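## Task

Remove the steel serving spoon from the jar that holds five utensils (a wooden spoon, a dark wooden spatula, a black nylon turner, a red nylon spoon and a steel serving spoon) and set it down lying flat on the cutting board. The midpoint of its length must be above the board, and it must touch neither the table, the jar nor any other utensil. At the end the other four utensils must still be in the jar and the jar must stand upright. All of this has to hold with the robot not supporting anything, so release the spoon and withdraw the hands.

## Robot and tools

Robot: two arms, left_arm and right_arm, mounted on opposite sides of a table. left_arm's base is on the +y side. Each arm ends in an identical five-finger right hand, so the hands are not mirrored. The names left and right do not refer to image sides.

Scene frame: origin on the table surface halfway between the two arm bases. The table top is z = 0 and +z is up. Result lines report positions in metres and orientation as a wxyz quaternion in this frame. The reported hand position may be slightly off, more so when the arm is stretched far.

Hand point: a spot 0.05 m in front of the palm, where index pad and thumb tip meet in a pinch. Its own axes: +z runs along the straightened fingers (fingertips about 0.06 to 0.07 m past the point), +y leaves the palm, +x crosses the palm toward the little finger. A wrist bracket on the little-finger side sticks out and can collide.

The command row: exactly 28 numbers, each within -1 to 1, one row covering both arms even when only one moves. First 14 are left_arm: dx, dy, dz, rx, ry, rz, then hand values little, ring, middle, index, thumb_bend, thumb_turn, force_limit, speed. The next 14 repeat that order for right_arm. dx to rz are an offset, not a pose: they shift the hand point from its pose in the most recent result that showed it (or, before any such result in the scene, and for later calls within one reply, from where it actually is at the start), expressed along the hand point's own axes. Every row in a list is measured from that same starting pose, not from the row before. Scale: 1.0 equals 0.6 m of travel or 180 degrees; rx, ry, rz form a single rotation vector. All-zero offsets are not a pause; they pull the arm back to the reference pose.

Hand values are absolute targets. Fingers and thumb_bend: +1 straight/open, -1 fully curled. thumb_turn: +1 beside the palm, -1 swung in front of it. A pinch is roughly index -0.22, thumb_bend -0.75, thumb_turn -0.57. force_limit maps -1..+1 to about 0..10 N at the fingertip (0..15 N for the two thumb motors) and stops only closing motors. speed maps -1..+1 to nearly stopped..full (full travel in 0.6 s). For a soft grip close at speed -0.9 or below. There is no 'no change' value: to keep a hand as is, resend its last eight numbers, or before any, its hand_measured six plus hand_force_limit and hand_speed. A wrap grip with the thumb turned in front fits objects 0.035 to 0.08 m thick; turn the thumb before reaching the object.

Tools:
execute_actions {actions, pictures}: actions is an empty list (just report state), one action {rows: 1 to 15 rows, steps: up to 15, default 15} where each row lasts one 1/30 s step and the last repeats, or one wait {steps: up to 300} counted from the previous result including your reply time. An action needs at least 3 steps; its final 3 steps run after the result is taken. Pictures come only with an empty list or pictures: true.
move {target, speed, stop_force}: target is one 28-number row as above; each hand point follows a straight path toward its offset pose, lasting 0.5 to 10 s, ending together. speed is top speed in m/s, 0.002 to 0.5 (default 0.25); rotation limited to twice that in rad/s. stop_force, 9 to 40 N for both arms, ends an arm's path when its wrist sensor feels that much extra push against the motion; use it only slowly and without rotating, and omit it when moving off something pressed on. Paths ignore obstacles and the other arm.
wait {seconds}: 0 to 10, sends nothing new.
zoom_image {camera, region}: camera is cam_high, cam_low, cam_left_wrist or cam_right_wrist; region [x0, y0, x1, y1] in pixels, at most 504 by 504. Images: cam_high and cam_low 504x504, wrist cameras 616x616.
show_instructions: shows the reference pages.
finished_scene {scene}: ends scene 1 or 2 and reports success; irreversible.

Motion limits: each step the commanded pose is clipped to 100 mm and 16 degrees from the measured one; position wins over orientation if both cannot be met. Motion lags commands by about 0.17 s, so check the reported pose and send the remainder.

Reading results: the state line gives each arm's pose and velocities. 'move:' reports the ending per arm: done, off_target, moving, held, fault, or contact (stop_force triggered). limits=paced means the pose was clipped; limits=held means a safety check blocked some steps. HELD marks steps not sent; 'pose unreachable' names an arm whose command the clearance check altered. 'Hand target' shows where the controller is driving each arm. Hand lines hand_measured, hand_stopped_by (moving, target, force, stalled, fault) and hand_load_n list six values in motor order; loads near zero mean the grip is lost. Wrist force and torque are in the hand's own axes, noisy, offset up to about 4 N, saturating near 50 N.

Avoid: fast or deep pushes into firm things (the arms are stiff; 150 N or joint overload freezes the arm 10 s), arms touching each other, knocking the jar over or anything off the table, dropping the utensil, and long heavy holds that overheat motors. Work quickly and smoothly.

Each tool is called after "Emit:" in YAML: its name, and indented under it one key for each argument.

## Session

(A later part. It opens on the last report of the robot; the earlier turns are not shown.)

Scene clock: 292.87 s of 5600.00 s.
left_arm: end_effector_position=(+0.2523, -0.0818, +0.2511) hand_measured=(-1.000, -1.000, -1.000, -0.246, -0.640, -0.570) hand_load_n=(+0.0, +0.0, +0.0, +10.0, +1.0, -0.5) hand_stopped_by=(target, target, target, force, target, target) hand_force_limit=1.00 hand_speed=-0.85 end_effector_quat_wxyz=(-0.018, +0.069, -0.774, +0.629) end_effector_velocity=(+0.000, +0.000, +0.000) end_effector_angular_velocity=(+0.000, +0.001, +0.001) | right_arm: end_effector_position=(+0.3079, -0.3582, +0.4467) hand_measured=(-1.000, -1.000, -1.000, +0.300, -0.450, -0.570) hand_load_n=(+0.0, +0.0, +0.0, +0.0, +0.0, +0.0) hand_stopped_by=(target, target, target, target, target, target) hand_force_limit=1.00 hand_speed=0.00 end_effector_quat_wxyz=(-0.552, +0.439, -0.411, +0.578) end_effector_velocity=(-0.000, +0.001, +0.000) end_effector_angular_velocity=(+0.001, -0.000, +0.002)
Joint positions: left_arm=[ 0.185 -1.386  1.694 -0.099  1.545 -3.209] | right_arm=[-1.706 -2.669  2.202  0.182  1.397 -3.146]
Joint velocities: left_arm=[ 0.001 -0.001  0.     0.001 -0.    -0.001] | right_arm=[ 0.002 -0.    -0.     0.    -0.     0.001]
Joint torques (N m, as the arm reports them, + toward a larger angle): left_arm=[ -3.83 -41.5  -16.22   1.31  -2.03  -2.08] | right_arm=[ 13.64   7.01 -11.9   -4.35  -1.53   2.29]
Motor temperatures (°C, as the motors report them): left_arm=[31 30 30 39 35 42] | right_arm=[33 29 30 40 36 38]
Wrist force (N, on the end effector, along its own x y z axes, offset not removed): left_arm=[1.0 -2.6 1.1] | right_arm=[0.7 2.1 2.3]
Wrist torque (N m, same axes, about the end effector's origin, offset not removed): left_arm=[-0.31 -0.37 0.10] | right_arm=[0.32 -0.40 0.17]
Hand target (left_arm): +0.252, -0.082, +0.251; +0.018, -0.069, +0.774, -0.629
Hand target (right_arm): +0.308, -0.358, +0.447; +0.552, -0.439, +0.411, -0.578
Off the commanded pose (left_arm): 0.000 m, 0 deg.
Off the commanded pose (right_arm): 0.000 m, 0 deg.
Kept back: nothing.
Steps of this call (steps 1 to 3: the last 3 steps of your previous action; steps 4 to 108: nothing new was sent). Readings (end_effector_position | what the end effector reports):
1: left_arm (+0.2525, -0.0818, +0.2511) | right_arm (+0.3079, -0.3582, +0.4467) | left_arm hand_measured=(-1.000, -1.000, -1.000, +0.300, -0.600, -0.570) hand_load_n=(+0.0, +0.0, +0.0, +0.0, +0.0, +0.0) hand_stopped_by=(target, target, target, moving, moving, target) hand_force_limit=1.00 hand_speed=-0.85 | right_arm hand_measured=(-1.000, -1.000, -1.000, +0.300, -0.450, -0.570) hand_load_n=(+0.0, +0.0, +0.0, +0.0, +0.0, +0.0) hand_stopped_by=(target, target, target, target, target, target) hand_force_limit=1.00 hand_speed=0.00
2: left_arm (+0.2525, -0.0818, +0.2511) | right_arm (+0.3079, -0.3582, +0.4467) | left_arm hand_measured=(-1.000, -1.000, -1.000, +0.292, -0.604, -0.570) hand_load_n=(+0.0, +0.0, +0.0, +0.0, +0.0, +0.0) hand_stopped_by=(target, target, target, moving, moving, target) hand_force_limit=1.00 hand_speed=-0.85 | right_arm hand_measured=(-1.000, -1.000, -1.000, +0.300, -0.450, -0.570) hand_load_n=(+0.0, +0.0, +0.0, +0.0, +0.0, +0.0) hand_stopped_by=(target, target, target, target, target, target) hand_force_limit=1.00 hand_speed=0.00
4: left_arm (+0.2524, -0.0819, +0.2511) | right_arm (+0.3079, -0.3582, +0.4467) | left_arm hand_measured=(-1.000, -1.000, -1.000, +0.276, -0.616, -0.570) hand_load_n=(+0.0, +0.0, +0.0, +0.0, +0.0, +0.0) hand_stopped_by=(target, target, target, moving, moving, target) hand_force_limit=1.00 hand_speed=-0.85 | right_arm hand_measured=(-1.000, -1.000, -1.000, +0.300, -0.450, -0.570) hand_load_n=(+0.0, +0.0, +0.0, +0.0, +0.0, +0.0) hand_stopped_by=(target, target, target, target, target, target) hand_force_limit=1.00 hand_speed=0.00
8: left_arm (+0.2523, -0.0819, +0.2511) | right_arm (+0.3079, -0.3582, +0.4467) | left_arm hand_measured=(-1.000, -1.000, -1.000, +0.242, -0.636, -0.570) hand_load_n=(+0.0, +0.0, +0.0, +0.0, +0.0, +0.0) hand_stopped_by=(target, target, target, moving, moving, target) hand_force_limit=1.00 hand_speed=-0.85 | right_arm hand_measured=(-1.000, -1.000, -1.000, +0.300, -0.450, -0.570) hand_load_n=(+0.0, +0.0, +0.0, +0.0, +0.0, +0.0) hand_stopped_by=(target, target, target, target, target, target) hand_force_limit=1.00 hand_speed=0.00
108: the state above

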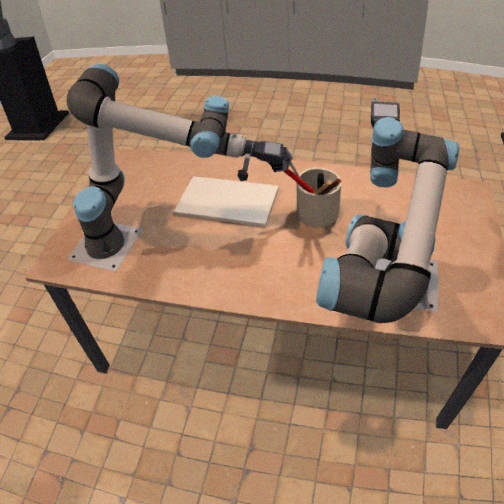

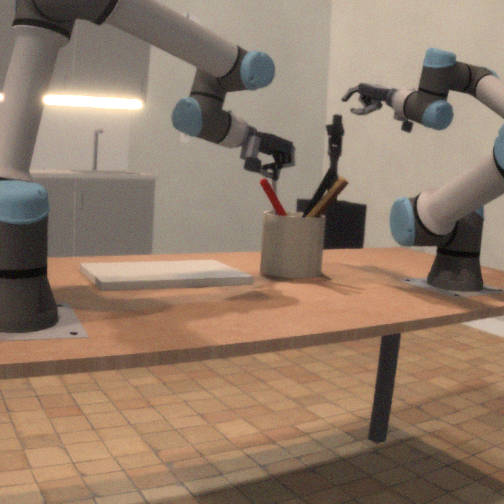

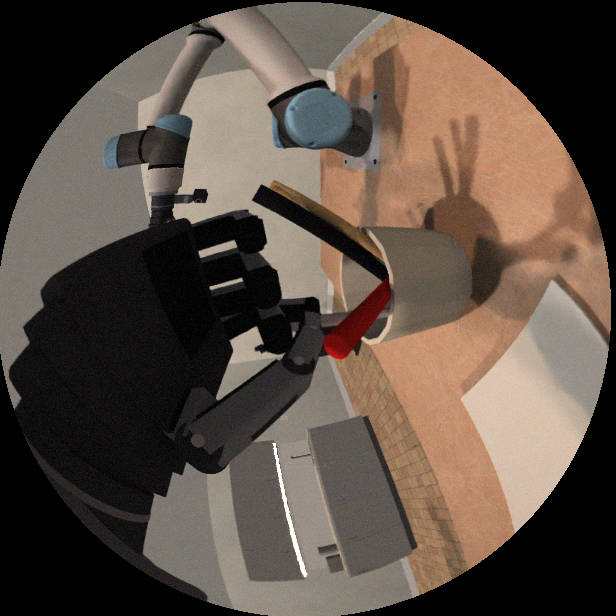

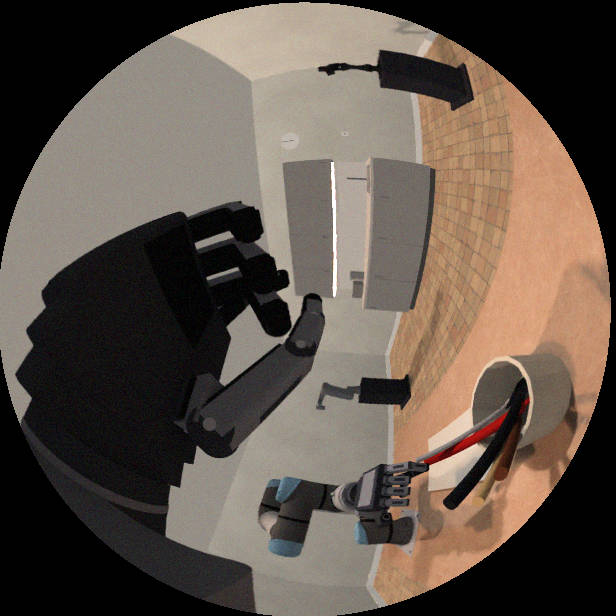

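Emit:
execute_actions:
  actions:
    - {"rows":[[0,0,0,0,0,0,-1,-1,-1,0.3,-0.5,-0.57,1,0,0,0,0,0,0,0,-1,-1,-1,0.3,-0.45,-0.57,1.0,0]],"steps":15}

Emit:
move:
  target: [-0.013,0,0,0,0,0,-1,-1,-1,0.3,-0.5,-0.57,1,0,0,0,0,0,0,0,-1,-1,-1,0.3,-0.45,-0.57,1.0,0]
  speed: 0.01

Emit:
zoom_image:
  camera: "cam_left_wrist"
  region: [200,200,450,400]

Emit:
zoom_image:
  camera: "cam_high"
  region: [240,140,340,220]

Emit:
zoom_image:
  camera: "cam_low"
  region: [230,130,330,220]

Scene clock: 293.43 s of 5600.00 s.
left_arm: end_effector_position=(+0.2523, -0.0818, +0.2511) hand_measured=(-1.000, -1.000, -1.000, +0.248, -0.500, -0.570) hand_load_n=(+0.0, +0.0, +0.0, +0.0, +0.0, +0.0) hand_stopped_by=(target, target, target, moving, target, target) hand_force_limit=1.00 hand_speed=0.00 end_effector_quat_wxyz=(-0.018, +0.069, -0.774, +0.629) end_effector_velocity=(-0.000, -0.000, -0.000) end_effector_angular_velocity=(+0.000, +0.002, -0.001) | right_arm: end_effector_position=(+0.3079, -0.3582, +0.4467) hand_measured=(-1.000, -1.000, -1.000, +0.300, -0.450, -0.570) hand_load_n=(+0.0, +0.0, +0.0, +0.0, +0.0, +0.0) hand_stopped_by=(target, target, target, target, target, target) hand_force_limit=1.00 hand_speed=0.00 end_effector_quat_wxyz=(-0.552, +0.439, -0.411, +0.578) end_effector_velocity=(-0.000, +0.000, -0.000) end_effector_angular_velocity=(+0.001, +0.000, +0.002)
Joint positions: left_arm=[ 0.185 -1.386  1.694 -0.099  1.545 -3.209] | right_arm=[-1.706 -2.669  2.202  0.182  1.397 -3.146]
Joint velocities: left_arm=[-0.     0.    -0.     0.     0.001 -0.002] | right_arm=[ 0.001 -0.     0.    -0.    -0.     0.001]
Joint torques (N m, as the arm reports them, + toward a larger angle): left_arm=[ -3.93 -41.73 -16.88   1.24  -2.06  -2.01] | right_arm=[ 13.03   8.07 -10.9   -4.62  -1.58   2.49]
Motor temperatures (°C, as the motors report them): left_arm=[31 30 30 39 35 42] | right_arm=[33 29 30 40 36 38]
Wrist force (N, on the end effector, along its own x y z axes, offset not removed): left_arm=[-0.7 -0.8 1.3] | right_arm=[1.3 1.2 3.2]
Wrist torque (N m, same axes, about the end effector's origin, offset not removed): left_arm=[-0.16 -0.15 0.02] | right_arm=[0.12 -0.51 0.09]
Steps of this call (steps 1 to 5: nothing new was sent; steps 6 to 17: the first 12 steps of this action). Readings (end_effector_position | what the end effector reports):
6: left_arm (+0.2523, -0.0818, +0.2511) | right_arm (+0.3079, -0.3582, +0.4467) | left_arm hand_measured=(-1.000, -1.000, -1.000, -0.246, -0.640, -0.570) hand_load_n=(+0.0, +0.0, +0.0, +10.0, +1.0, -0.5) hand_stopped_by=(target, target, target, moving, moving, target) hand_force_limit=1.00 hand_speed=0.00 | right_arm hand_measured=(-1.000, -1.000, -1.000, +0.300, -0.450, -0.570) hand_load_n=(+0.0, +0.0, +0.0, +0.0, +0.0, +0.0) hand_stopped_by=(target, target, target, target, target, target) hand_force_limit=1.00 hand_speed=0.00
7: left_arm (+0.2523, -0.0818, +0.2511) | right_arm (+0.3079, -0.3582, +0.4467) | left_arm hand_measured=(-1.000, -1.000, -1.000, -0.246, -0.640, -0.570) hand_load_n=(+0.0, +0.0, +0.0, +10.0, +1.0, -0.5) hand_stopped_by=(target, target, target, moving, moving, target) hand_force_limit=1.00 hand_speed=0.00 | right_arm hand_measured=(-1.000, -1.000, -1.000, +0.300, -0.450, -0.570) hand_load_n=(+0.0, +0.0, +0.0, +0.0, +0.0, +0.0) hand_stopped_by=(target, target, target, target, target, target) hand_force_limit=1.00 hand_speed=0.00
9: left_arm (+0.2523, -0.0818, +0.2511) | right_arm (+0.3079, -0.3582, +0.4467) | left_arm hand_measured=(-1.000, -1.000, -1.000, -0.196, -0.608, -0.570) hand_load_n=(+0.0, +0.0, +0.0, +0.0, +0.0, +0.0) hand_stopped_by=(target, target, target, moving, moving, target) hand_force_limit=1.00 hand_speed=0.00 | right_arm hand_measured=(-1.000, -1.000, -1.000, +0.300, -0.450, -0.570) hand_load_n=(+0.0, +0.0, +0.0, +0.0, +0.0, +0.0) hand_stopped_by=(target, target, target, target, target, target) hand_force_limit=1.00 hand_speed=0.00
13: left_arm (+0.2523, -0.0818, +0.2511) | right_arm (+0.3079, -0.3582, +0.4467) | left_arm hand_measured=(-1.000, -1.000, -1.000, +0.026, -0.500, -0.570) hand_load_n=(+0.0, +0.0, +0.0, +0.0, +0.0, +0.0) hand_stopped_by=(target, target, target, moving, moving, target) hand_force_limit=1.00 hand_speed=0.00 | right_arm hand_measured=(-1.000, -1.000, -1.000, +0.300, -0.450, -0.570) hand_load_n=(+0.0, +0.0, +0.0, +0.0, +0.0, +0.0) hand_stopped_by=(target, target, target, target, target, target) hand_force_limit=1.00 hand_speed=0.00
17: the state above

Scene clock: 294.67 s of 5600.00 s.
left_arm: end_effector_position=(+0.2596, -0.0809, +0.2507) hand_measured=(-1.000, -1.000, -1.000, +0.300, -0.500, -0.570) hand_load_n=(+0.0, +0.0, +0.0, +0.0, -0.5, +0.0) hand_stopped_by=(target, target, target, target, target, target) hand_force_limit=1.00 hand_speed=0.00 end_effector_quat_wxyz=(-0.018, +0.069, -0.774, +0.629) end_effector_velocity=(+0.003, +0.000, -0.000) end_effector_angular_velocity=(+0.000, -0.002, -0.000) | right_arm: end_effector_position=(+0.3079, -0.3582, +0.4467) hand_measured=(-1.000, -1.000, -1.000, +0.300, -0.450, -0.570) hand_load_n=(+0.0, +0.0, +0.0, +0.0, +0.0, +0.0) hand_stopped_by=(target, target, target, target, target, target) hand_force_limit=1.00 hand_speed=0.00 end_effector_quat_wxyz=(-0.552, +0.439, -0.411, +0.578) end_effector_velocity=(-0.000, +0.000, +0.000) end_effector_angular_velocity=(+0.000, -0.000, +0.001)
Joint positions: left_arm=[ 0.202 -1.381  1.69  -0.099  1.562 -3.205] | right_arm=[-1.706 -2.669  2.202  0.182  1.397 -3.146]
Joint velocities: left_arm=[ 0.007  0.002 -0.002 -0.     0.006  0.004] | right_arm=[-0.    -0.    -0.     0.    -0.002  0.001]
Joint torques (N m, as the arm reports them, + toward a larger angle): left_arm=[  8.47 -20.74 -29.11  -3.5    2.43   2.19] | right_arm=[ 12.83   6.09 -11.52  -4.49  -1.56   2.29]
Motor temperatures (°C, as the motors report them): left_arm=[31 30 30 39 35 42] | right_arm=[33 29 30 40 36 38]
Wrist force (N, on the end effector, along its own x y z axes, offset not removed): left_arm=[-0.8 -1.2 1.7] | right_arm=[1.6 1.9 2.7]
Wrist torque (N m, same axes, about the end effector's origin, offset not removed): left_arm=[-0.22 -0.11 0.07] | right_arm=[0.25 -0.51 0.12]
Hand target (left_arm): +0.260, -0.081, +0.251; +0.018, -0.069, +0.774, -0.629
Hand target (right_arm): +0.308, -0.358, +0.447; +0.552, -0.439, +0.411, -0.578
Off your previous action's commanded pose (left_arm): 0.000 m, 0 deg at its last step (step 3 of this call).
Off your previous action's commanded pose (right_arm): 0.000 m, 0 deg at its last step (step 3 of this call).
Off the commanded pose (left_arm): 0.000 m, 0 deg.
Off the commanded pose (right_arm): 0.000 m, 0 deg.
Kept back: nothing.
move: done

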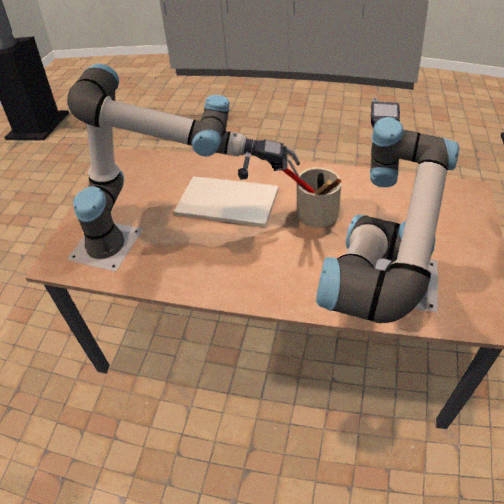

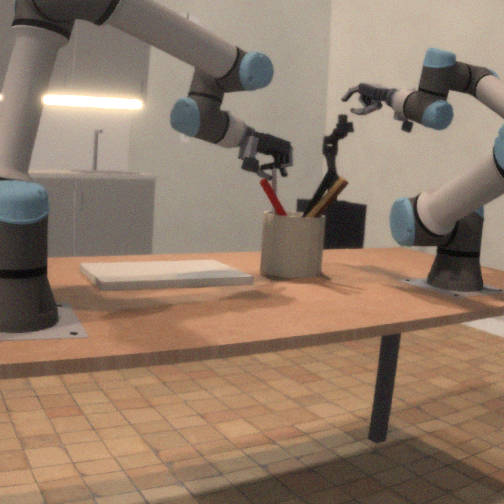

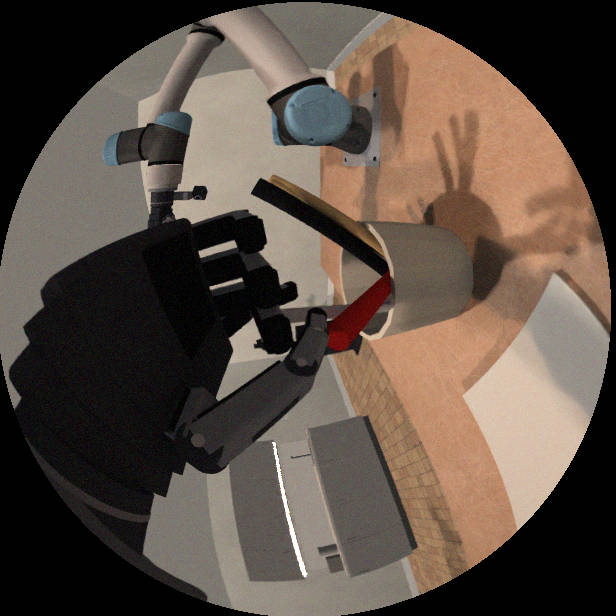

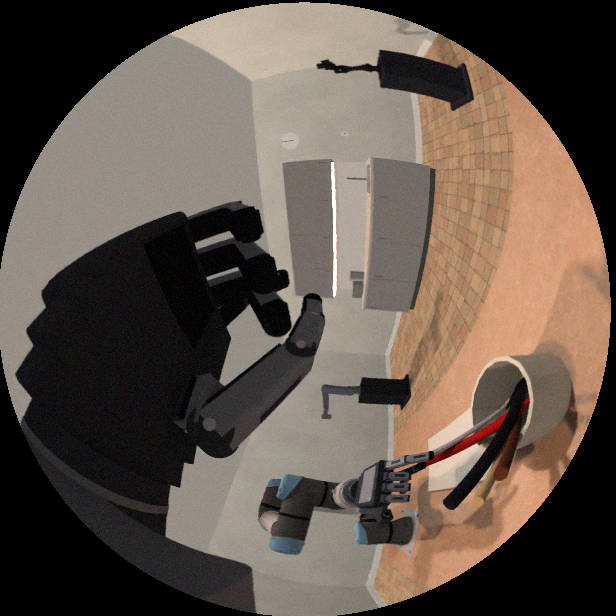

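Region (200, 200, 450, 400) of cam_left_wrist's 616x616 image, scaled by 2.016, with more detail than that image has; it fills the top 403 rows of this view, and the rest is white.

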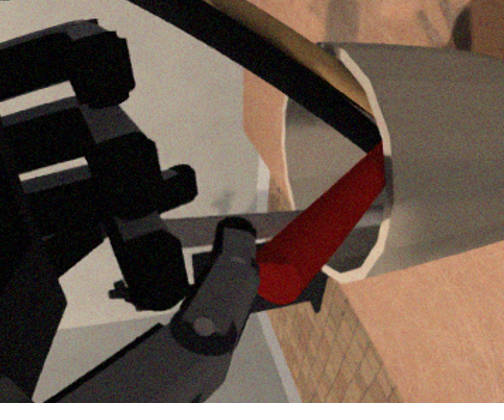

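Region (240, 140, 340, 220) of cam_high's 504x504 image, scaled by 5.040, with more detail than that image has; it fills the top 403 rows of this view, and the rest is white.

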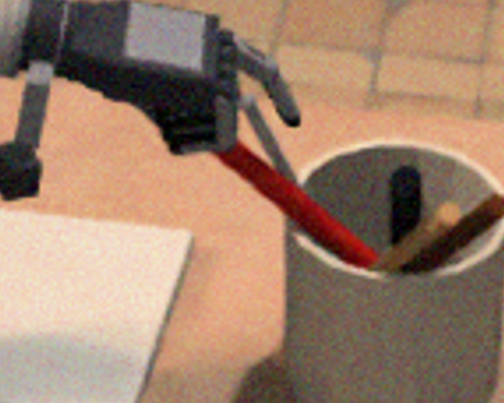

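Region (230, 130, 330, 220) of cam_low's 504x504 image, scaled by 5.040, with more detail than that image has; it fills the top 454 rows of this view, and the rest is white.

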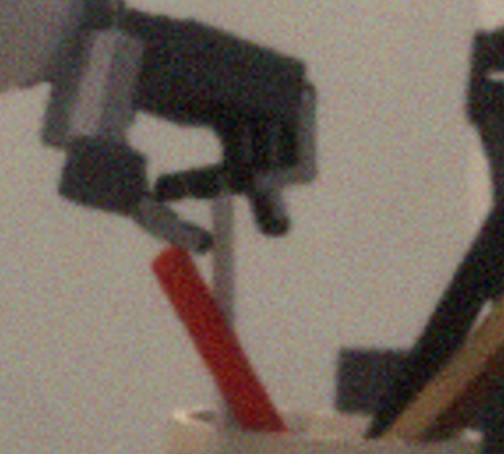

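Emit:
execute_actions:
  actions:
    - {"rows":[[0,0,0,0,0,0,-1,-1,-1,-0.5,-0.68,-0.57,1,-0.85,0,0,0,0,0,0,-1,-1,-1,0.3,-0.45,-0.57,1.0,0]],"steps":5}

Emit:
wait:
  seconds: 4

Emit:
zoom_image:
  camera: "cam_left_wrist"
  region: [200,200,450,400]

Emit:
zoom_image:
  camera: "cam_low"
  region: [230,130,330,220]

Scene clock: 294.83 s of 5600.00 s.
left_arm: end_effector_position=(+0.2599, -0.0808, +0.2507) hand_measured=(-1.000, -1.000, -1.000, +0.300, -0.500, -0.570) hand_load_n=(+0.0, +0.0, +0.0, +0.0, -0.5, +0.0) hand_stopped_by=(target, target, target, moving, moving, target) hand_force_limit=1.00 hand_speed=-0.85 end_effector_quat_wxyz=(-0.018, +0.069, -0.774, +0.629) end_effector_velocity=(+0.001, -0.000, +0.000) end_effector_angular_velocity=(-0.000, +0.000, +0.001) | right_arm: end_effector_position=(+0.3079, -0.3582, +0.4467) hand_measured=(-1.000, -1.000, -1.000, +0.300, -0.450, -0.570) hand_load_n=(+0.0, +0.0, +0.0, +0.0, +0.0, +0.0) hand_stopped_by=(target, target, target, target, target, target) hand_force_limit=1.00 hand_speed=0.00 end_effector_quat_wxyz=(-0.552, +0.439, -0.411, +0.578) end_effector_velocity=(-0.000, +0.001, +0.000) end_effector_angular_velocity=(+0.001, -0.000, +0.002)
Joint positions: left_arm=[ 0.203 -1.381  1.689 -0.099  1.562 -3.205] | right_arm=[-1.706 -2.669  2.202  0.182  1.397 -3.146]
Joint velocities: left_arm=[ 0.001  0.001 -0.001  0.    -0.    -0.   ] | right_arm=[ 0.001 -0.    -0.     0.    -0.001  0.001]
Joint torques (N m, as the arm reports them, + toward a larger angle): left_arm=[  1.87 -21.12 -28.29  -3.4    1.62   2.3 ] | right_arm=[ 13.56   7.62 -12.41  -4.48  -1.47   2.48]
Motor temperatures (°C, as the motors report them): left_arm=[31 30 30 39 35 42] | right_arm=[33 29 30 40 36 38]
Wrist force (N, on the end effector, along its own x y z axes, offset not removed): left_arm=[-0.3 -0.8 0.5] | right_arm=[-0.1 1.9 2.7]
Wrist torque (N m, same axes, about the end effector's origin, offset not removed): left_arm=[-0.04 -0.22 0.02] | right_arm=[0.27 -0.26 0.04]
Steps of this call (steps 1 to 3: nothing new was sent; steps 4 to 5: the first 2 steps of this action). Readings (end_effector_position | what the end effector reports):
4: left_arm (+0.2599, -0.0808, +0.2507) | right_arm (+0.3079, -0.3582, +0.4467) | left_arm hand_measured=(-1.000, -1.000, -1.000, +0.300, -0.500, -0.570) hand_load_n=(+0.0, +0.0, +0.0, +0.0, -0.5, +0.0) hand_stopped_by=(target, target, target, moving, moving, target) hand_force_limit=1.00 hand_speed=-0.85 | right_arm hand_measured=(-1.000, -1.000, -1.000, +0.300, -0.450, -0.570) hand_load_n=(+0.0, +0.0, +0.0, +0.0, +0.0, +0.0) hand_stopped_by=(target, target, target, target, target, target) hand_force_limit=1.00 hand_speed=0.00
5: the state above

Scene clock: 298.93 s of 5600.00 s.
left_arm: end_effector_position=(+0.2596, -0.0809, +0.2507) hand_measured=(-1.000, -1.000, -1.000, -0.244, -0.680, -0.570) hand_load_n=(+0.0, +0.0, +0.0, +10.5, +1.0, -0.5) hand_stopped_by=(target, target, target, force, target, target) hand_force_limit=1.00 hand_speed=-0.85 end_effector_quat_wxyz=(-0.018, +0.069, -0.774, +0.629) end_effector_velocity=(-0.001, -0.000, -0.000) end_effector_angular_velocity=(+0.000, +0.001, -0.001) | right_arm: end_effector_position=(+0.3079, -0.3582, +0.4467) hand_measured=(-1.000, -1.000, -1.000, +0.300, -0.450, -0.570) hand_load_n=(+0.0, +0.0, +0.0, +0.0, +0.0, +0.0) hand_stopped_by=(target, target, target, target, target, target) hand_force_limit=1.00 hand_speed=0.00 end_effector_quat_wxyz=(-0.552, +0.439, -0.411, +0.578) end_effector_velocity=(+0.000, +0.000, +0.000) end_effector_angular_velocity=(+0.001, -0.000, +0.001)
Joint positions: left_arm=[ 0.202 -1.381  1.69  -0.099  1.562 -3.205] | right_arm=[-1.706 -2.669  2.202  0.182  1.397 -3.146]
Joint velocities: left_arm=[-0.001  0.    -0.     0.     0.    -0.001] | right_arm=[-0.001 -0.    -0.     0.    -0.001  0.001]
Joint torques (N m, as the arm reports them, + toward a larger angle): left_arm=[  0.64 -41.99 -16.13   1.5   -2.35  -1.93] | right_arm=[ 14.29   7.17 -11.31  -4.45  -1.62   2.46]
Motor temperatures (°C, as the motors report them): left_arm=[31 30 30 39 35 42] | right_arm=[33 29 30 40 36 38]
Wrist force (N, on the end effector, along its own x y z axes, offset not removed): left_arm=[0.7 -1.6 1.0] | right_arm=[1.3 3.4 2.4]
Wrist torque (N m, same axes, about the end effector's origin, offset not removed): left_arm=[-0.10 -0.19 0.09] | right_arm=[0.60 -0.46 0.07]
Hand target (left_arm): +0.260, -0.081, +0.251; +0.018, -0.069, +0.774, -0.629
Hand target (right_arm): +0.308, -0.358, +0.447; +0.552, -0.439, +0.411, -0.578
Off the commanded pose (left_arm): 0.000 m, 0 deg.
Off the commanded pose (right_arm): 0.000 m, 0 deg.
Kept back: nothing.
Steps of this call (steps 1 to 3: the last 3 steps of your previous action; steps 4 to 123: nothing new was sent). Readings (end_effector_position | what the end effector reports):
1: left_arm (+0.2599, -0.0808, +0.2507) | right_arm (+0.3079, -0.3582, +0.4467) | left_arm hand_measured=(-1.000, -1.000, -1.000, +0.300, -0.500, -0.570) hand_load_n=(+0.0, +0.0, +0.0, +0.0, -0.5, +0.0) hand_stopped_by=(target, target, target, moving, moving, target) hand_force_limit=1.00 hand_speed=-0.85 | right_arm hand_measured=(-1.000, -1.000, -1.000, +0.300, -0.450, -0.570) hand_load_n=(+0.0, +0.0, +0.0, +0.0, +0.0, +0.0) hand_stopped_by=(target, target, target, target, target, target) hand_force_limit=1.00 hand_speed=0.00
2: left_arm (+0.2599, -0.0809, +0.2507) | right_arm (+0.3079, -0.3582, +0.4467) | left_arm hand_measured=(-1.000, -1.000, -1.000, +0.292, -0.504, -0.570) hand_load_n=(+0.0, +0.0, +0.0, +0.0, +0.0, +0.0) hand_stopped_by=(target, target, target, moving, moving, target) hand_force_limit=1.00 hand_speed=-0.85 | right_arm hand_measured=(-1.000, -1.000, -1.000, +0.300, -0.450, -0.570) hand_load_n=(+0.0, +0.0, +0.0, +0.0, +0.0, +0.0) hand_stopped_by=(target, target, target, target, target, target) hand_force_limit=1.00 hand_speed=0.00
4: left_arm (+0.2597, -0.0809, +0.2507) | right_arm (+0.3079, -0.3582, +0.4467) | left_arm hand_measured=(-1.000, -1.000, -1.000, +0.276, -0.516, -0.570) hand_load_n=(+0.0, +0.0, +0.0, +0.0, +0.0, +0.0) hand_stopped_by=(target, target, target, moving, moving, target) hand_force_limit=1.00 hand_speed=-0.85 | right_arm hand_measured=(-1.000, -1.000, -1.000, +0.300, -0.450, -0.570) hand_load_n=(+0.0, +0.0, +0.0, +0.0, +0.0, +0.0) hand_stopped_by=(target, target, target, target, target, target) hand_force_limit=1.00 hand_speed=0.00
8: left_arm (+0.2597, -0.0809, +0.2506) | right_arm (+0.3079, -0.3582, +0.4467) | left_arm hand_measured=(-1.000, -1.000, -1.000, +0.242, -0.536, -0.570) hand_load_n=(+0.0, +0.0, +0.0, +0.0, +0.0, +0.0) hand_stopped_by=(target, target, target, moving, moving, target) hand_force_limit=1.00 hand_speed=-0.85 | right_arm hand_measured=(-1.000, -1.000, -1.000, +0.300, -0.450, -0.570) hand_load_n=(+0.0, +0.0, +0.0, +0.0, +0.0, +0.0) hand_stopped_by=(target, target, target, target, target, target) hand_force_limit=1.00 hand_speed=0.00
123: the state above

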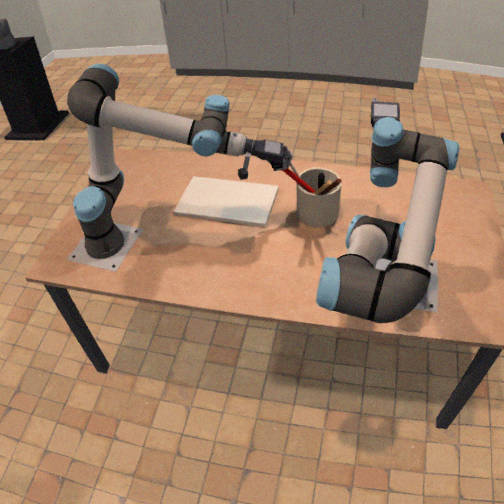

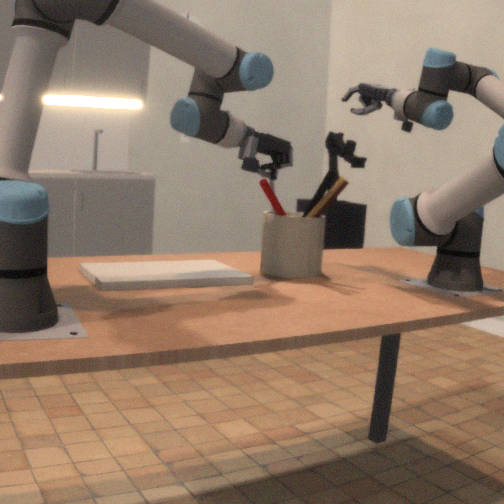

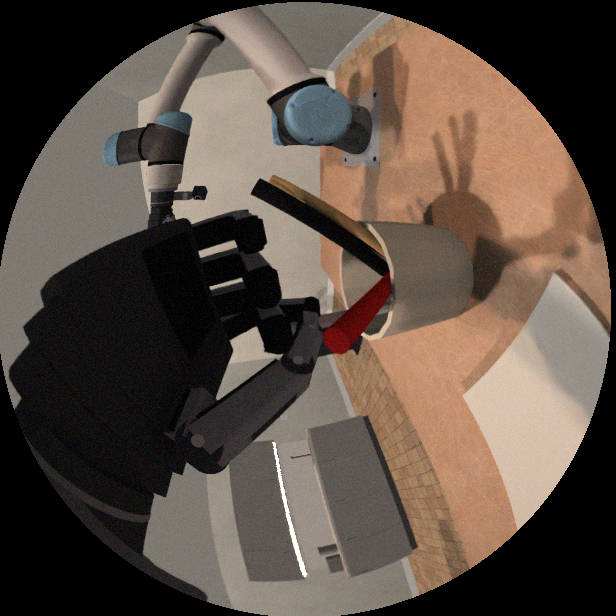

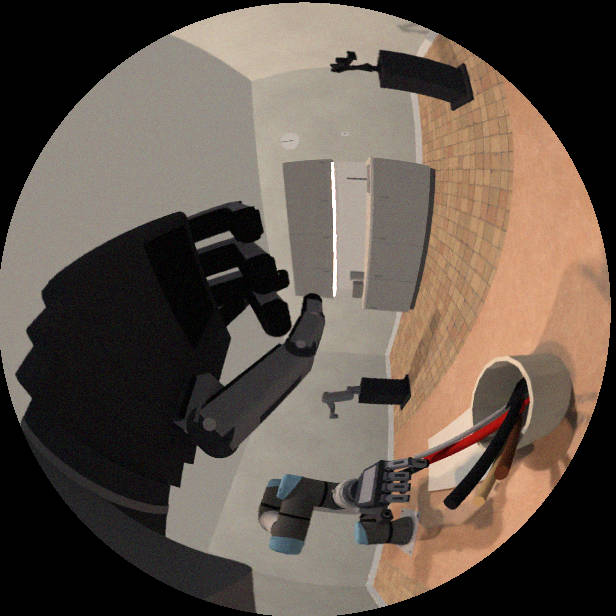

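Region (200, 200, 450, 400) of cam_left_wrist's 616x616 image, scaled by 2.016, with more detail than that image has; it fills the top 403 rows of this view, and the rest is white.

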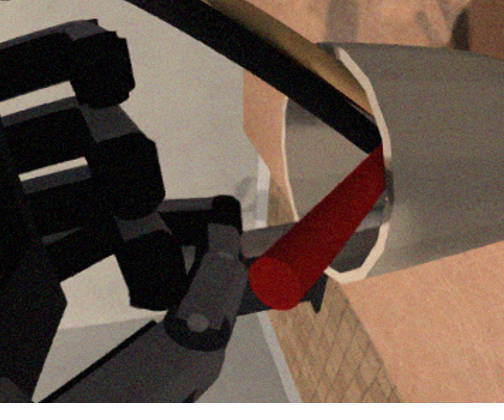

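Region (230, 130, 330, 220) of cam_low's 504x504 image, scaled by 5.040, with more detail than that image has; it fills the top 454 rows of this view, and the rest is white.

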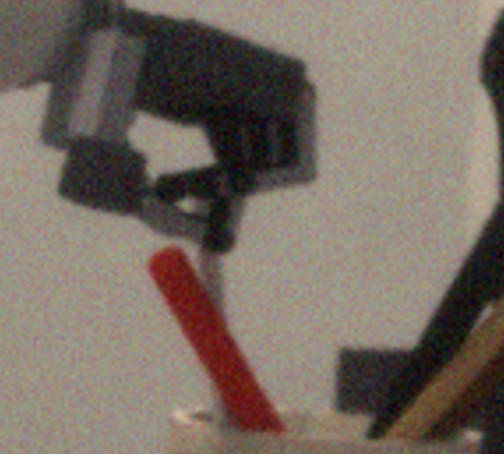

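Emit:
execute_actions:
  actions:
    - {"rows":[[0,0,0,0,0,0,-1,-1,-1,0.3,-0.5,-0.38,1,0,0,0,0,0,0,0,-1,-1,-1,0.3,-0.45,-0.57,1.0,0]],"steps":15}

Emit:
move:
  target: [-0.008,0.004,0.015,0,0,0,-1,-1,-1,0.3,-0.5,-0.38,1,0,0,0,0,0,0,0,-1,-1,-1,0.3,-0.45,-0.57,1.0,0]
  speed: 0.01

Emit:
zoom_image:
  camera: "cam_left_wrist"
  region: [200,200,450,400]

Emit:
zoom_image:
  camera: "cam_high"
  region: [240,140,340,220]

Emit:
zoom_image:
  camera: "cam_low"
  region: [230,130,330,220]

Scene clock: 299.53 s of 5600.00 s.
left_arm: end_effector_position=(+0.2596, -0.0809, +0.2507) hand_measured=(-1.000, -1.000, -1.000, +0.250, -0.500, -0.380) hand_load_n=(+0.0, +0.0, +0.0, +0.0, +0.0, +0.0) hand_stopped_by=(target, target, target, moving, target, target) hand_force_limit=1.00 hand_speed=0.00 end_effector_quat_wxyz=(-0.018, +0.069, -0.774, +0.629) end_effector_velocity=(-0.001, -0.000, +0.000) end_effector_angular_velocity=(-0.001, +0.001, -0.001) | right_arm: end_effector_position=(+0.3079, -0.3582, +0.4467) hand_measured=(-1.000, -1.000, -1.000, +0.300, -0.450, -0.570) hand_load_n=(+0.0, +0.0, +0.0, +0.0, +0.0, +0.0) hand_stopped_by=(target, target, target, target, target, target) hand_force_limit=1.00 hand_speed=0.00 end_effector_quat_wxyz=(-0.552, +0.439, -0.411, +0.578) end_effector_velocity=(-0.000, -0.000, +0.000) end_effector_angular_velocity=(+0.000, -0.001, -0.001)
Joint positions: left_arm=[ 0.202 -1.381  1.69  -0.099  1.562 -3.205] | right_arm=[-1.706 -2.669  2.202  0.182  1.397 -3.146]
Joint velocities: left_arm=[-0.001 -0.001  0.     0.     0.001 -0.001] | right_arm=[ 0.    -0.    -0.     0.     0.002 -0.   ]
Joint torques (N m, as the arm reports them, + toward a larger angle): left_arm=[  0.77 -42.37 -16.29   1.29  -1.67  -1.91] | right_arm=[ 13.13   6.67 -11.99  -4.52  -1.3    2.56]
Motor temperatures (°C, as the motors report them): left_arm=[31 30 30 39 35 42] | right_arm=[33 29 30 40 36 38]
Wrist force (N, on the end effector, along its own x y z axes, offset not removed): left_arm=[-0.2 -1.0 2.2] | right_arm=[1.3 3.4 3.8]
Wrist torque (N m, same axes, about the end effector's origin, offset not removed): left_arm=[-0.16 -0.28 0.04] | right_arm=[0.42 -0.36 0.13]
Steps of this call (steps 1 to 6: nothing new was sent; steps 7 to 18: the first 12 steps of this action). Readings (end_effector_position | what the end effector reports):
7: left_arm (+0.2596, -0.0809, +0.2507) | right_arm (+0.3079, -0.3582, +0.4467) | left_arm hand_measured=(-1.000, -1.000, -1.000, -0.244, -0.680, -0.570) hand_load_n=(+0.0, +0.0, +0.0, +10.5, +1.0, -0.5) hand_stopped_by=(target, target, target, moving, moving, moving) hand_force_limit=1.00 hand_speed=0.00 | right_arm hand_measured=(-1.000, -1.000, -1.000, +0.300, -0.450, -0.570) hand_load_n=(+0.0, +0.0, +0.0, +0.0, +0.0, +0.0) hand_stopped_by=(target, target, target, target, target, target) hand_force_limit=1.00 hand_speed=0.00
8: left_arm (+0.2596, -0.0809, +0.2507) | right_arm (+0.3079, -0.3582, +0.4467) | left_arm hand_measured=(-1.000, -1.000, -1.000, -0.244, -0.680, -0.570) hand_load_n=(+0.0, +0.0, +0.0, +10.5, +1.0, -0.5) hand_stopped_by=(target, target, target, moving, moving, moving) hand_force_limit=1.00 hand_speed=0.00 | right_arm hand_measured=(-1.000, -1.000, -1.000, +0.300, -0.450, -0.570) hand_load_n=(+0.0, +0.0, +0.0, +0.0, +0.0, +0.0) hand_stopped_by=(target, target, target, target, target, target) hand_force_limit=1.00 hand_speed=0.00
10: left_arm (+0.2596, -0.0809, +0.2507) | right_arm (+0.3079, -0.3582, +0.4467) | left_arm hand_measured=(-1.000, -1.000, -1.000, -0.196, -0.648, -0.526) hand_load_n=(+0.0, +0.0, +0.0, +0.0, +0.0, +0.0) hand_stopped_by=(target, target, target, moving, moving, moving) hand_force_limit=1.00 hand_speed=0.00 | right_arm hand_measured=(-1.000, -1.000, -1.000, +0.300, -0.450, -0.570) hand_load_n=(+0.0, +0.0, +0.0, +0.0, +0.0, +0.0) hand_stopped_by=(target, target, target, target, target, target) hand_force_limit=1.00 hand_speed=0.00
14: left_arm (+0.2596, -0.0809, +0.2507) | right_arm (+0.3079, -0.3582, +0.4467) | left_arm hand_measured=(-1.000, -1.000, -1.000, +0.028, -0.508, -0.380) hand_load_n=(+0.0, +0.0, +0.0, +0.0, +0.0, +0.0) hand_stopped_by=(target, target, target, moving, moving, moving) hand_force_limit=1.00 hand_speed=0.00 | right_arm hand_measured=(-1.000, -1.000, -1.000, +0.300, -0.450, -0.570) hand_load_n=(+0.0, +0.0, +0.0, +0.0, +0.0, +0.0) hand_stopped_by=(target, target, target, target, target, target) hand_force_limit=1.00 hand_speed=0.00
18: the state above

Scene clock: 301.03 s of 5600.00 s.
left_arm: end_effector_position=(+0.2650, -0.0882, +0.2463) hand_measured=(-1.000, -1.000, -1.000, +0.300, -0.500, -0.380) hand_load_n=(+0.0, +0.0, +0.0, +0.0, -1.5, -0.5) hand_stopped_by=(target, target, target, target, target, target) hand_force_limit=1.00 hand_speed=0.00 end_effector_quat_wxyz=(-0.018, +0.069, -0.774, +0.629) end_effector_velocity=(+0.001, -0.003, -0.003) end_effector_angular_velocity=(+0.002, -0.001, -0.002) | right_arm: end_effector_position=(+0.3079, -0.3582, +0.4467) hand_measured=(-1.000, -1.000, -1.000, +0.300, -0.450, -0.570) hand_load_n=(+0.0, +0.0, +0.0, +0.0, +0.0, +0.0) hand_stopped_by=(target, target, target, target, target, target) hand_force_limit=1.00 hand_speed=0.00 end_effector_quat_wxyz=(-0.552, +0.439, -0.411, +0.578) end_effector_velocity=(-0.000, +0.000, +0.000) end_effector_angular_velocity=(-0.000, -0.000, +0.000)
Joint positions: left_arm=[ 0.212 -1.357  1.672 -0.105  1.572 -3.203] | right_arm=[-1.706 -2.669  2.202  0.182  1.397 -3.146]
Joint velocities: left_arm=[ 0.002  0.01  -0.006 -0.002  0.004  0.002] | right_arm=[ 0.001 -0.     0.     0.     0.001 -0.   ]
Joint torques (N m, as the arm reports them, + toward a larger angle): left_arm=[  8.04 -18.58 -28.3   -3.13   1.96   2.31] | right_arm=[ 14.01   6.4  -11.77  -4.6   -1.34   2.53]
Motor temperatures (°C, as the motors report them): left_arm=[31 30 30 39 35 42] | right_arm=[33 29 30 40 36 38]
Wrist force (N, on the end effector, along its own x y z axes, offset not removed): left_arm=[1.7 -2.9 -0.2] | right_arm=[1.4 1.3 0.2]
Wrist torque (N m, same axes, about the end effector's origin, offset not removed): left_arm=[-0.09 -0.40 0.17] | right_arm=[0.40 -0.43 0.07]
Hand target (left_arm): +0.265, -0.089, +0.246; +0.018, -0.069, +0.774, -0.629
Hand target (right_arm): +0.308, -0.358, +0.447; +0.552, -0.439, +0.411, -0.578
Off your previous action's commanded pose (left_arm): 0.000 m, 0 deg at its last step (step 3 of this call).
Off your previous action's commanded pose (right_arm): 0.000 m, 0 deg at its last step (step 3 of this call).
Off the commanded pose (left_arm): 0.000 m, 0 deg.
Off the commanded pose (right_arm): 0.000 m, 0 deg.
Kept back: nothing.
move: done

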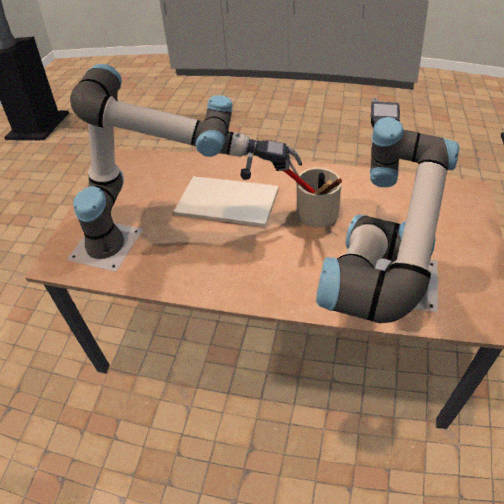

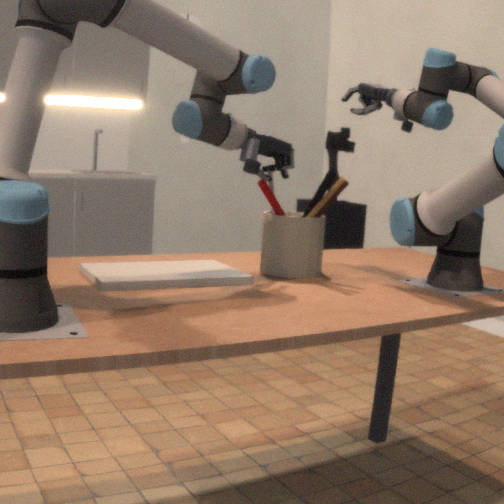

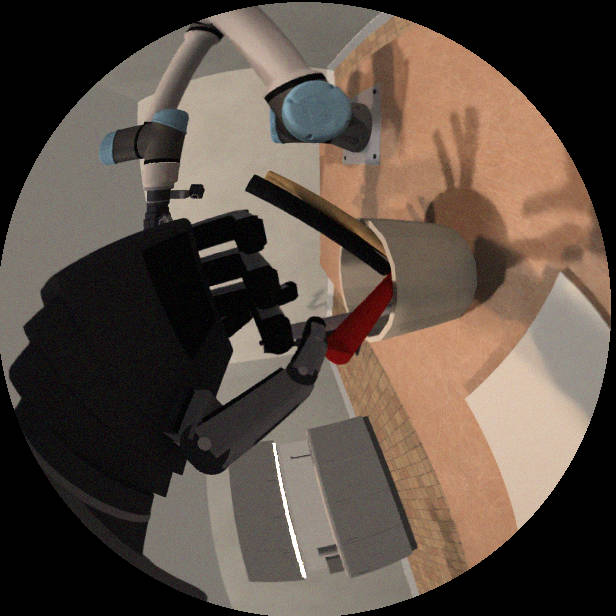

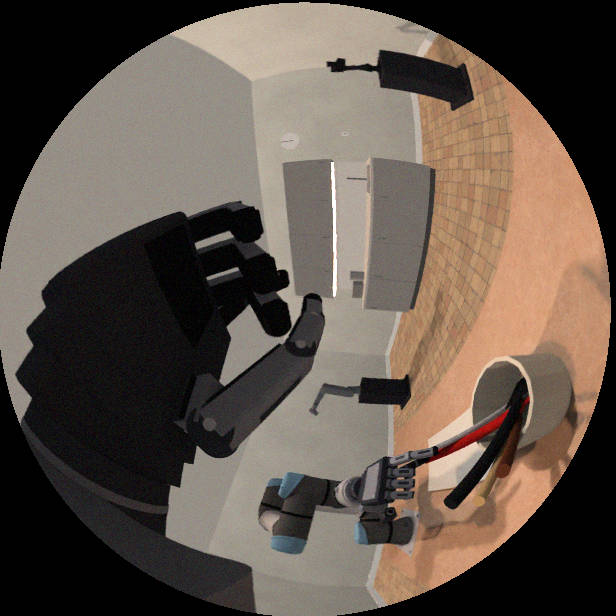

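Region (200, 200, 450, 400) of cam_left_wrist's 616x616 image, scaled by 2.016, with more detail than that image has; it fills the top 403 rows of this view, and the rest is white.

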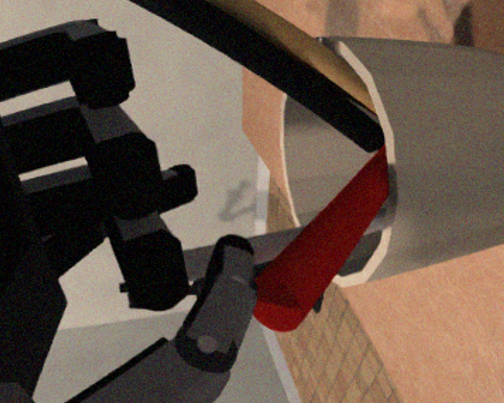

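Region (240, 140, 340, 220) of cam_high's 504x504 image, scaled by 5.040, with more detail than that image has; it fills the top 403 rows of this view, and the rest is white.

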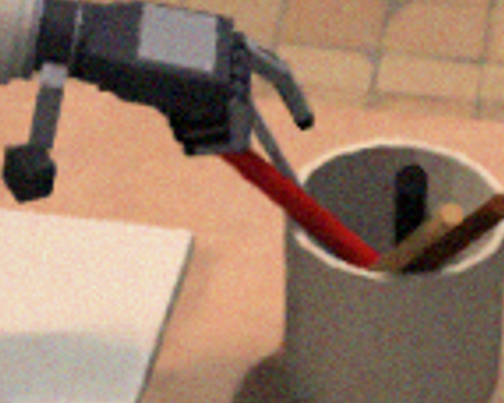

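Region (230, 130, 330, 220) of cam_low's 504x504 image, scaled by 5.040, with more detail than that image has; it fills the top 454 rows of this view, and the rest is white.

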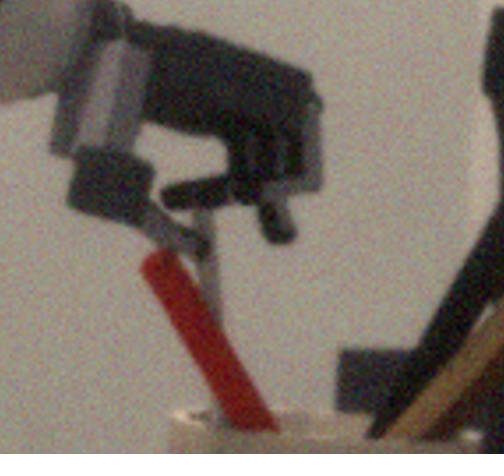

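Emit:
move:
  target: [0,-0.1,-0.02,0,0,0,-1,-1,-1,0.3,-0.5,-0.5,1,0,0,0,0,0,0,0,-1,-1,-1,0.3,-0.45,-0.57,1.0,0]
  speed: 0.03

Emit:
zoom_image:
  camera: "cam_left_wrist"
  region: [250,150,500,400]

Emit:
zoom_image:
  camera: "cam_high"
  region: [240,140,340,220]

Emit:
zoom_image:
  camera: "cam_low"
  region: [230,130,330,220]

Scene clock: 303.77 s of 5600.00 s.
left_arm: end_effector_position=(+0.2688, -0.0885, +0.3071) hand_measured=(-1.000, -1.000, -1.000, +0.300, -0.500, -0.500) hand_load_n=(+0.0, +0.0, +0.0, +0.0, +0.0, +0.0) hand_stopped_by=(target, target, target, target, target, target) hand_force_limit=1.00 hand_speed=0.00 end_effector_quat_wxyz=(-0.018, +0.069, -0.774, +0.629) end_effector_velocity=(-0.001, -0.000, +0.004) end_effector_angular_velocity=(-0.003, +0.001, -0.001) | right_arm: end_effector_position=(+0.3079, -0.3582, +0.4467) hand_measured=(-1.000, -1.000, -1.000, +0.300, -0.450, -0.570) hand_load_n=(+0.0, +0.0, +0.0, +0.0, +0.0, +0.0) hand_stopped_by=(target, target, target, target, target, target) hand_force_limit=1.00 hand_speed=0.00 end_effector_quat_wxyz=(-0.552, +0.439, -0.411, +0.578) end_effector_velocity=(-0.000, -0.000, +0.000) end_effector_angular_velocity=(-0.001, -0.000, -0.001)
Joint positions: left_arm=[ 0.221 -1.387  1.548  0.048  1.58  -3.201] | right_arm=[-1.706 -2.669  2.202  0.182  1.397 -3.146]
Joint velocities: left_arm=[-0.001 -0.002 -0.006  0.005  0.001 -0.001] | right_arm=[-0.    -0.     0.     0.     0.    -0.001]
Joint torques (N m, as the arm reports them, + toward a larger angle): left_arm=[  7.13 -43.01 -30.13   1.4    2.36   2.32] | right_arm=[ 12.55   6.38 -10.82  -4.53  -1.6    2.26]
Motor temperatures (°C, as the motors report them): left_arm=[31 30 30 39 35 42] | right_arm=[33 29 30 40 36 38]
Wrist force (N, on the end effector, along its own x y z axes, offset not removed): left_arm=[-0.7 -1.1 0.5] | right_arm=[2.4 0.7 2.3]
Wrist torque (N m, same axes, about the end effector's origin, offset not removed): left_arm=[-0.20 -0.15 0.09] | right_arm=[0.12 -0.55 0.13]
Hand target (left_arm): +0.269, -0.089, +0.307; +0.018, -0.069, +0.774, -0.629
Hand target (right_arm): +0.308, -0.358, +0.447; +0.552, -0.439, +0.411, -0.578
Off the commanded pose (left_arm): 0.000 m, 0 deg.
Off the commanded pose (right_arm): 0.000 m, 0 deg.
Kept back: nothing.
move: done

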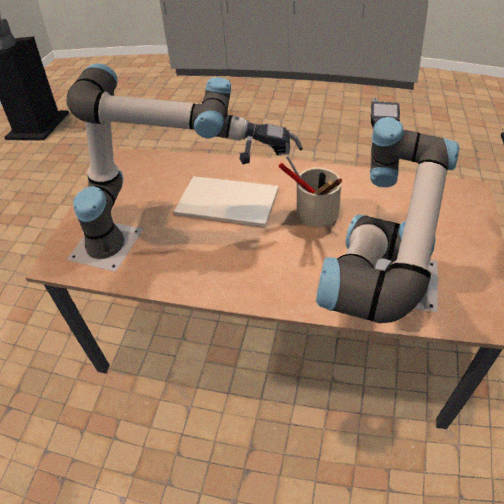

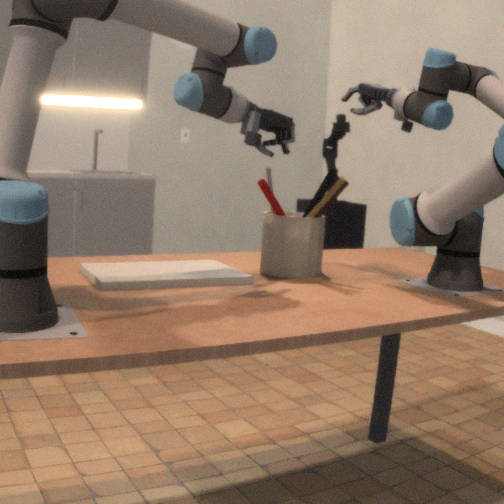

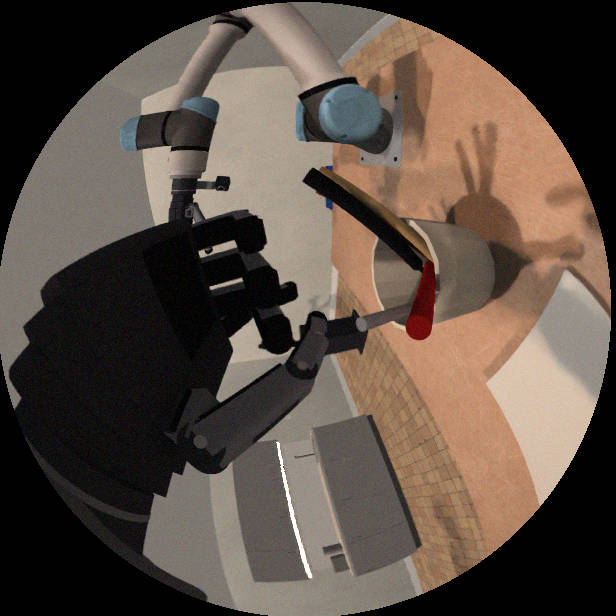

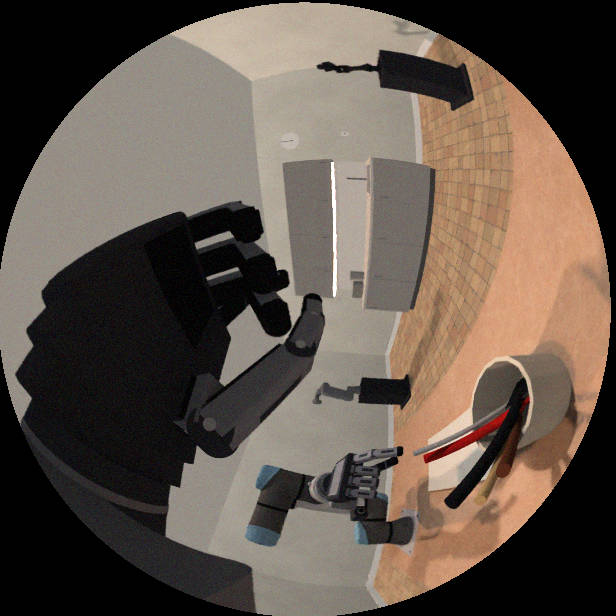

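Region (250, 150, 500, 400) of cam_left_wrist's 616x616 image, scaled by 2.016, with more detail than that image has.

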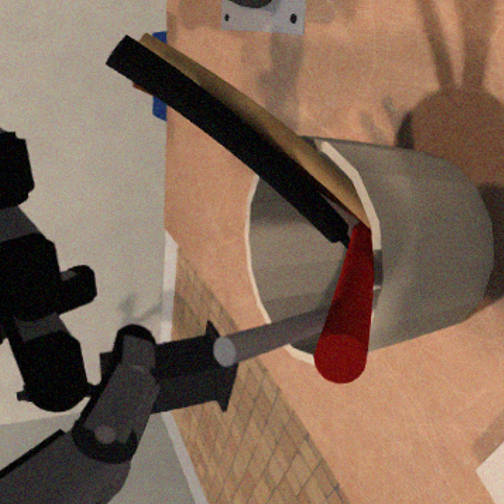

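Region (240, 140, 340, 220) of cam_high's 504x504 image, scaled by 5.040, with more detail than that image has; it fills the top 403 rows of this view, and the rest is white.

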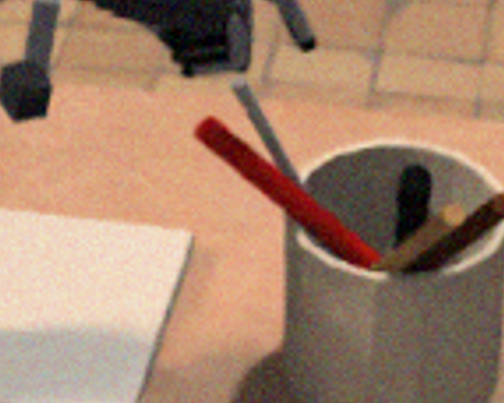

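Region (230, 130, 330, 220) of cam_low's 504x504 image, scaled by 5.040, with more detail than that image has; it fills the top 454 rows of this view, and the rest is white.

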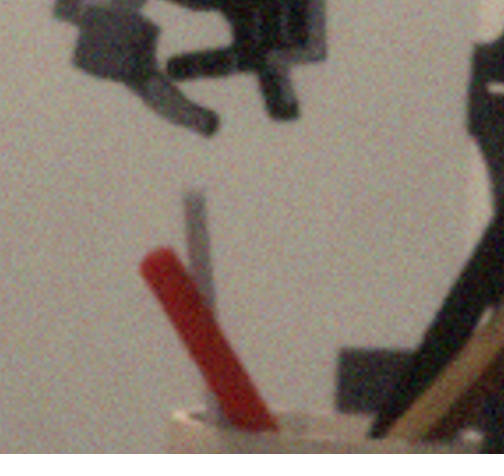

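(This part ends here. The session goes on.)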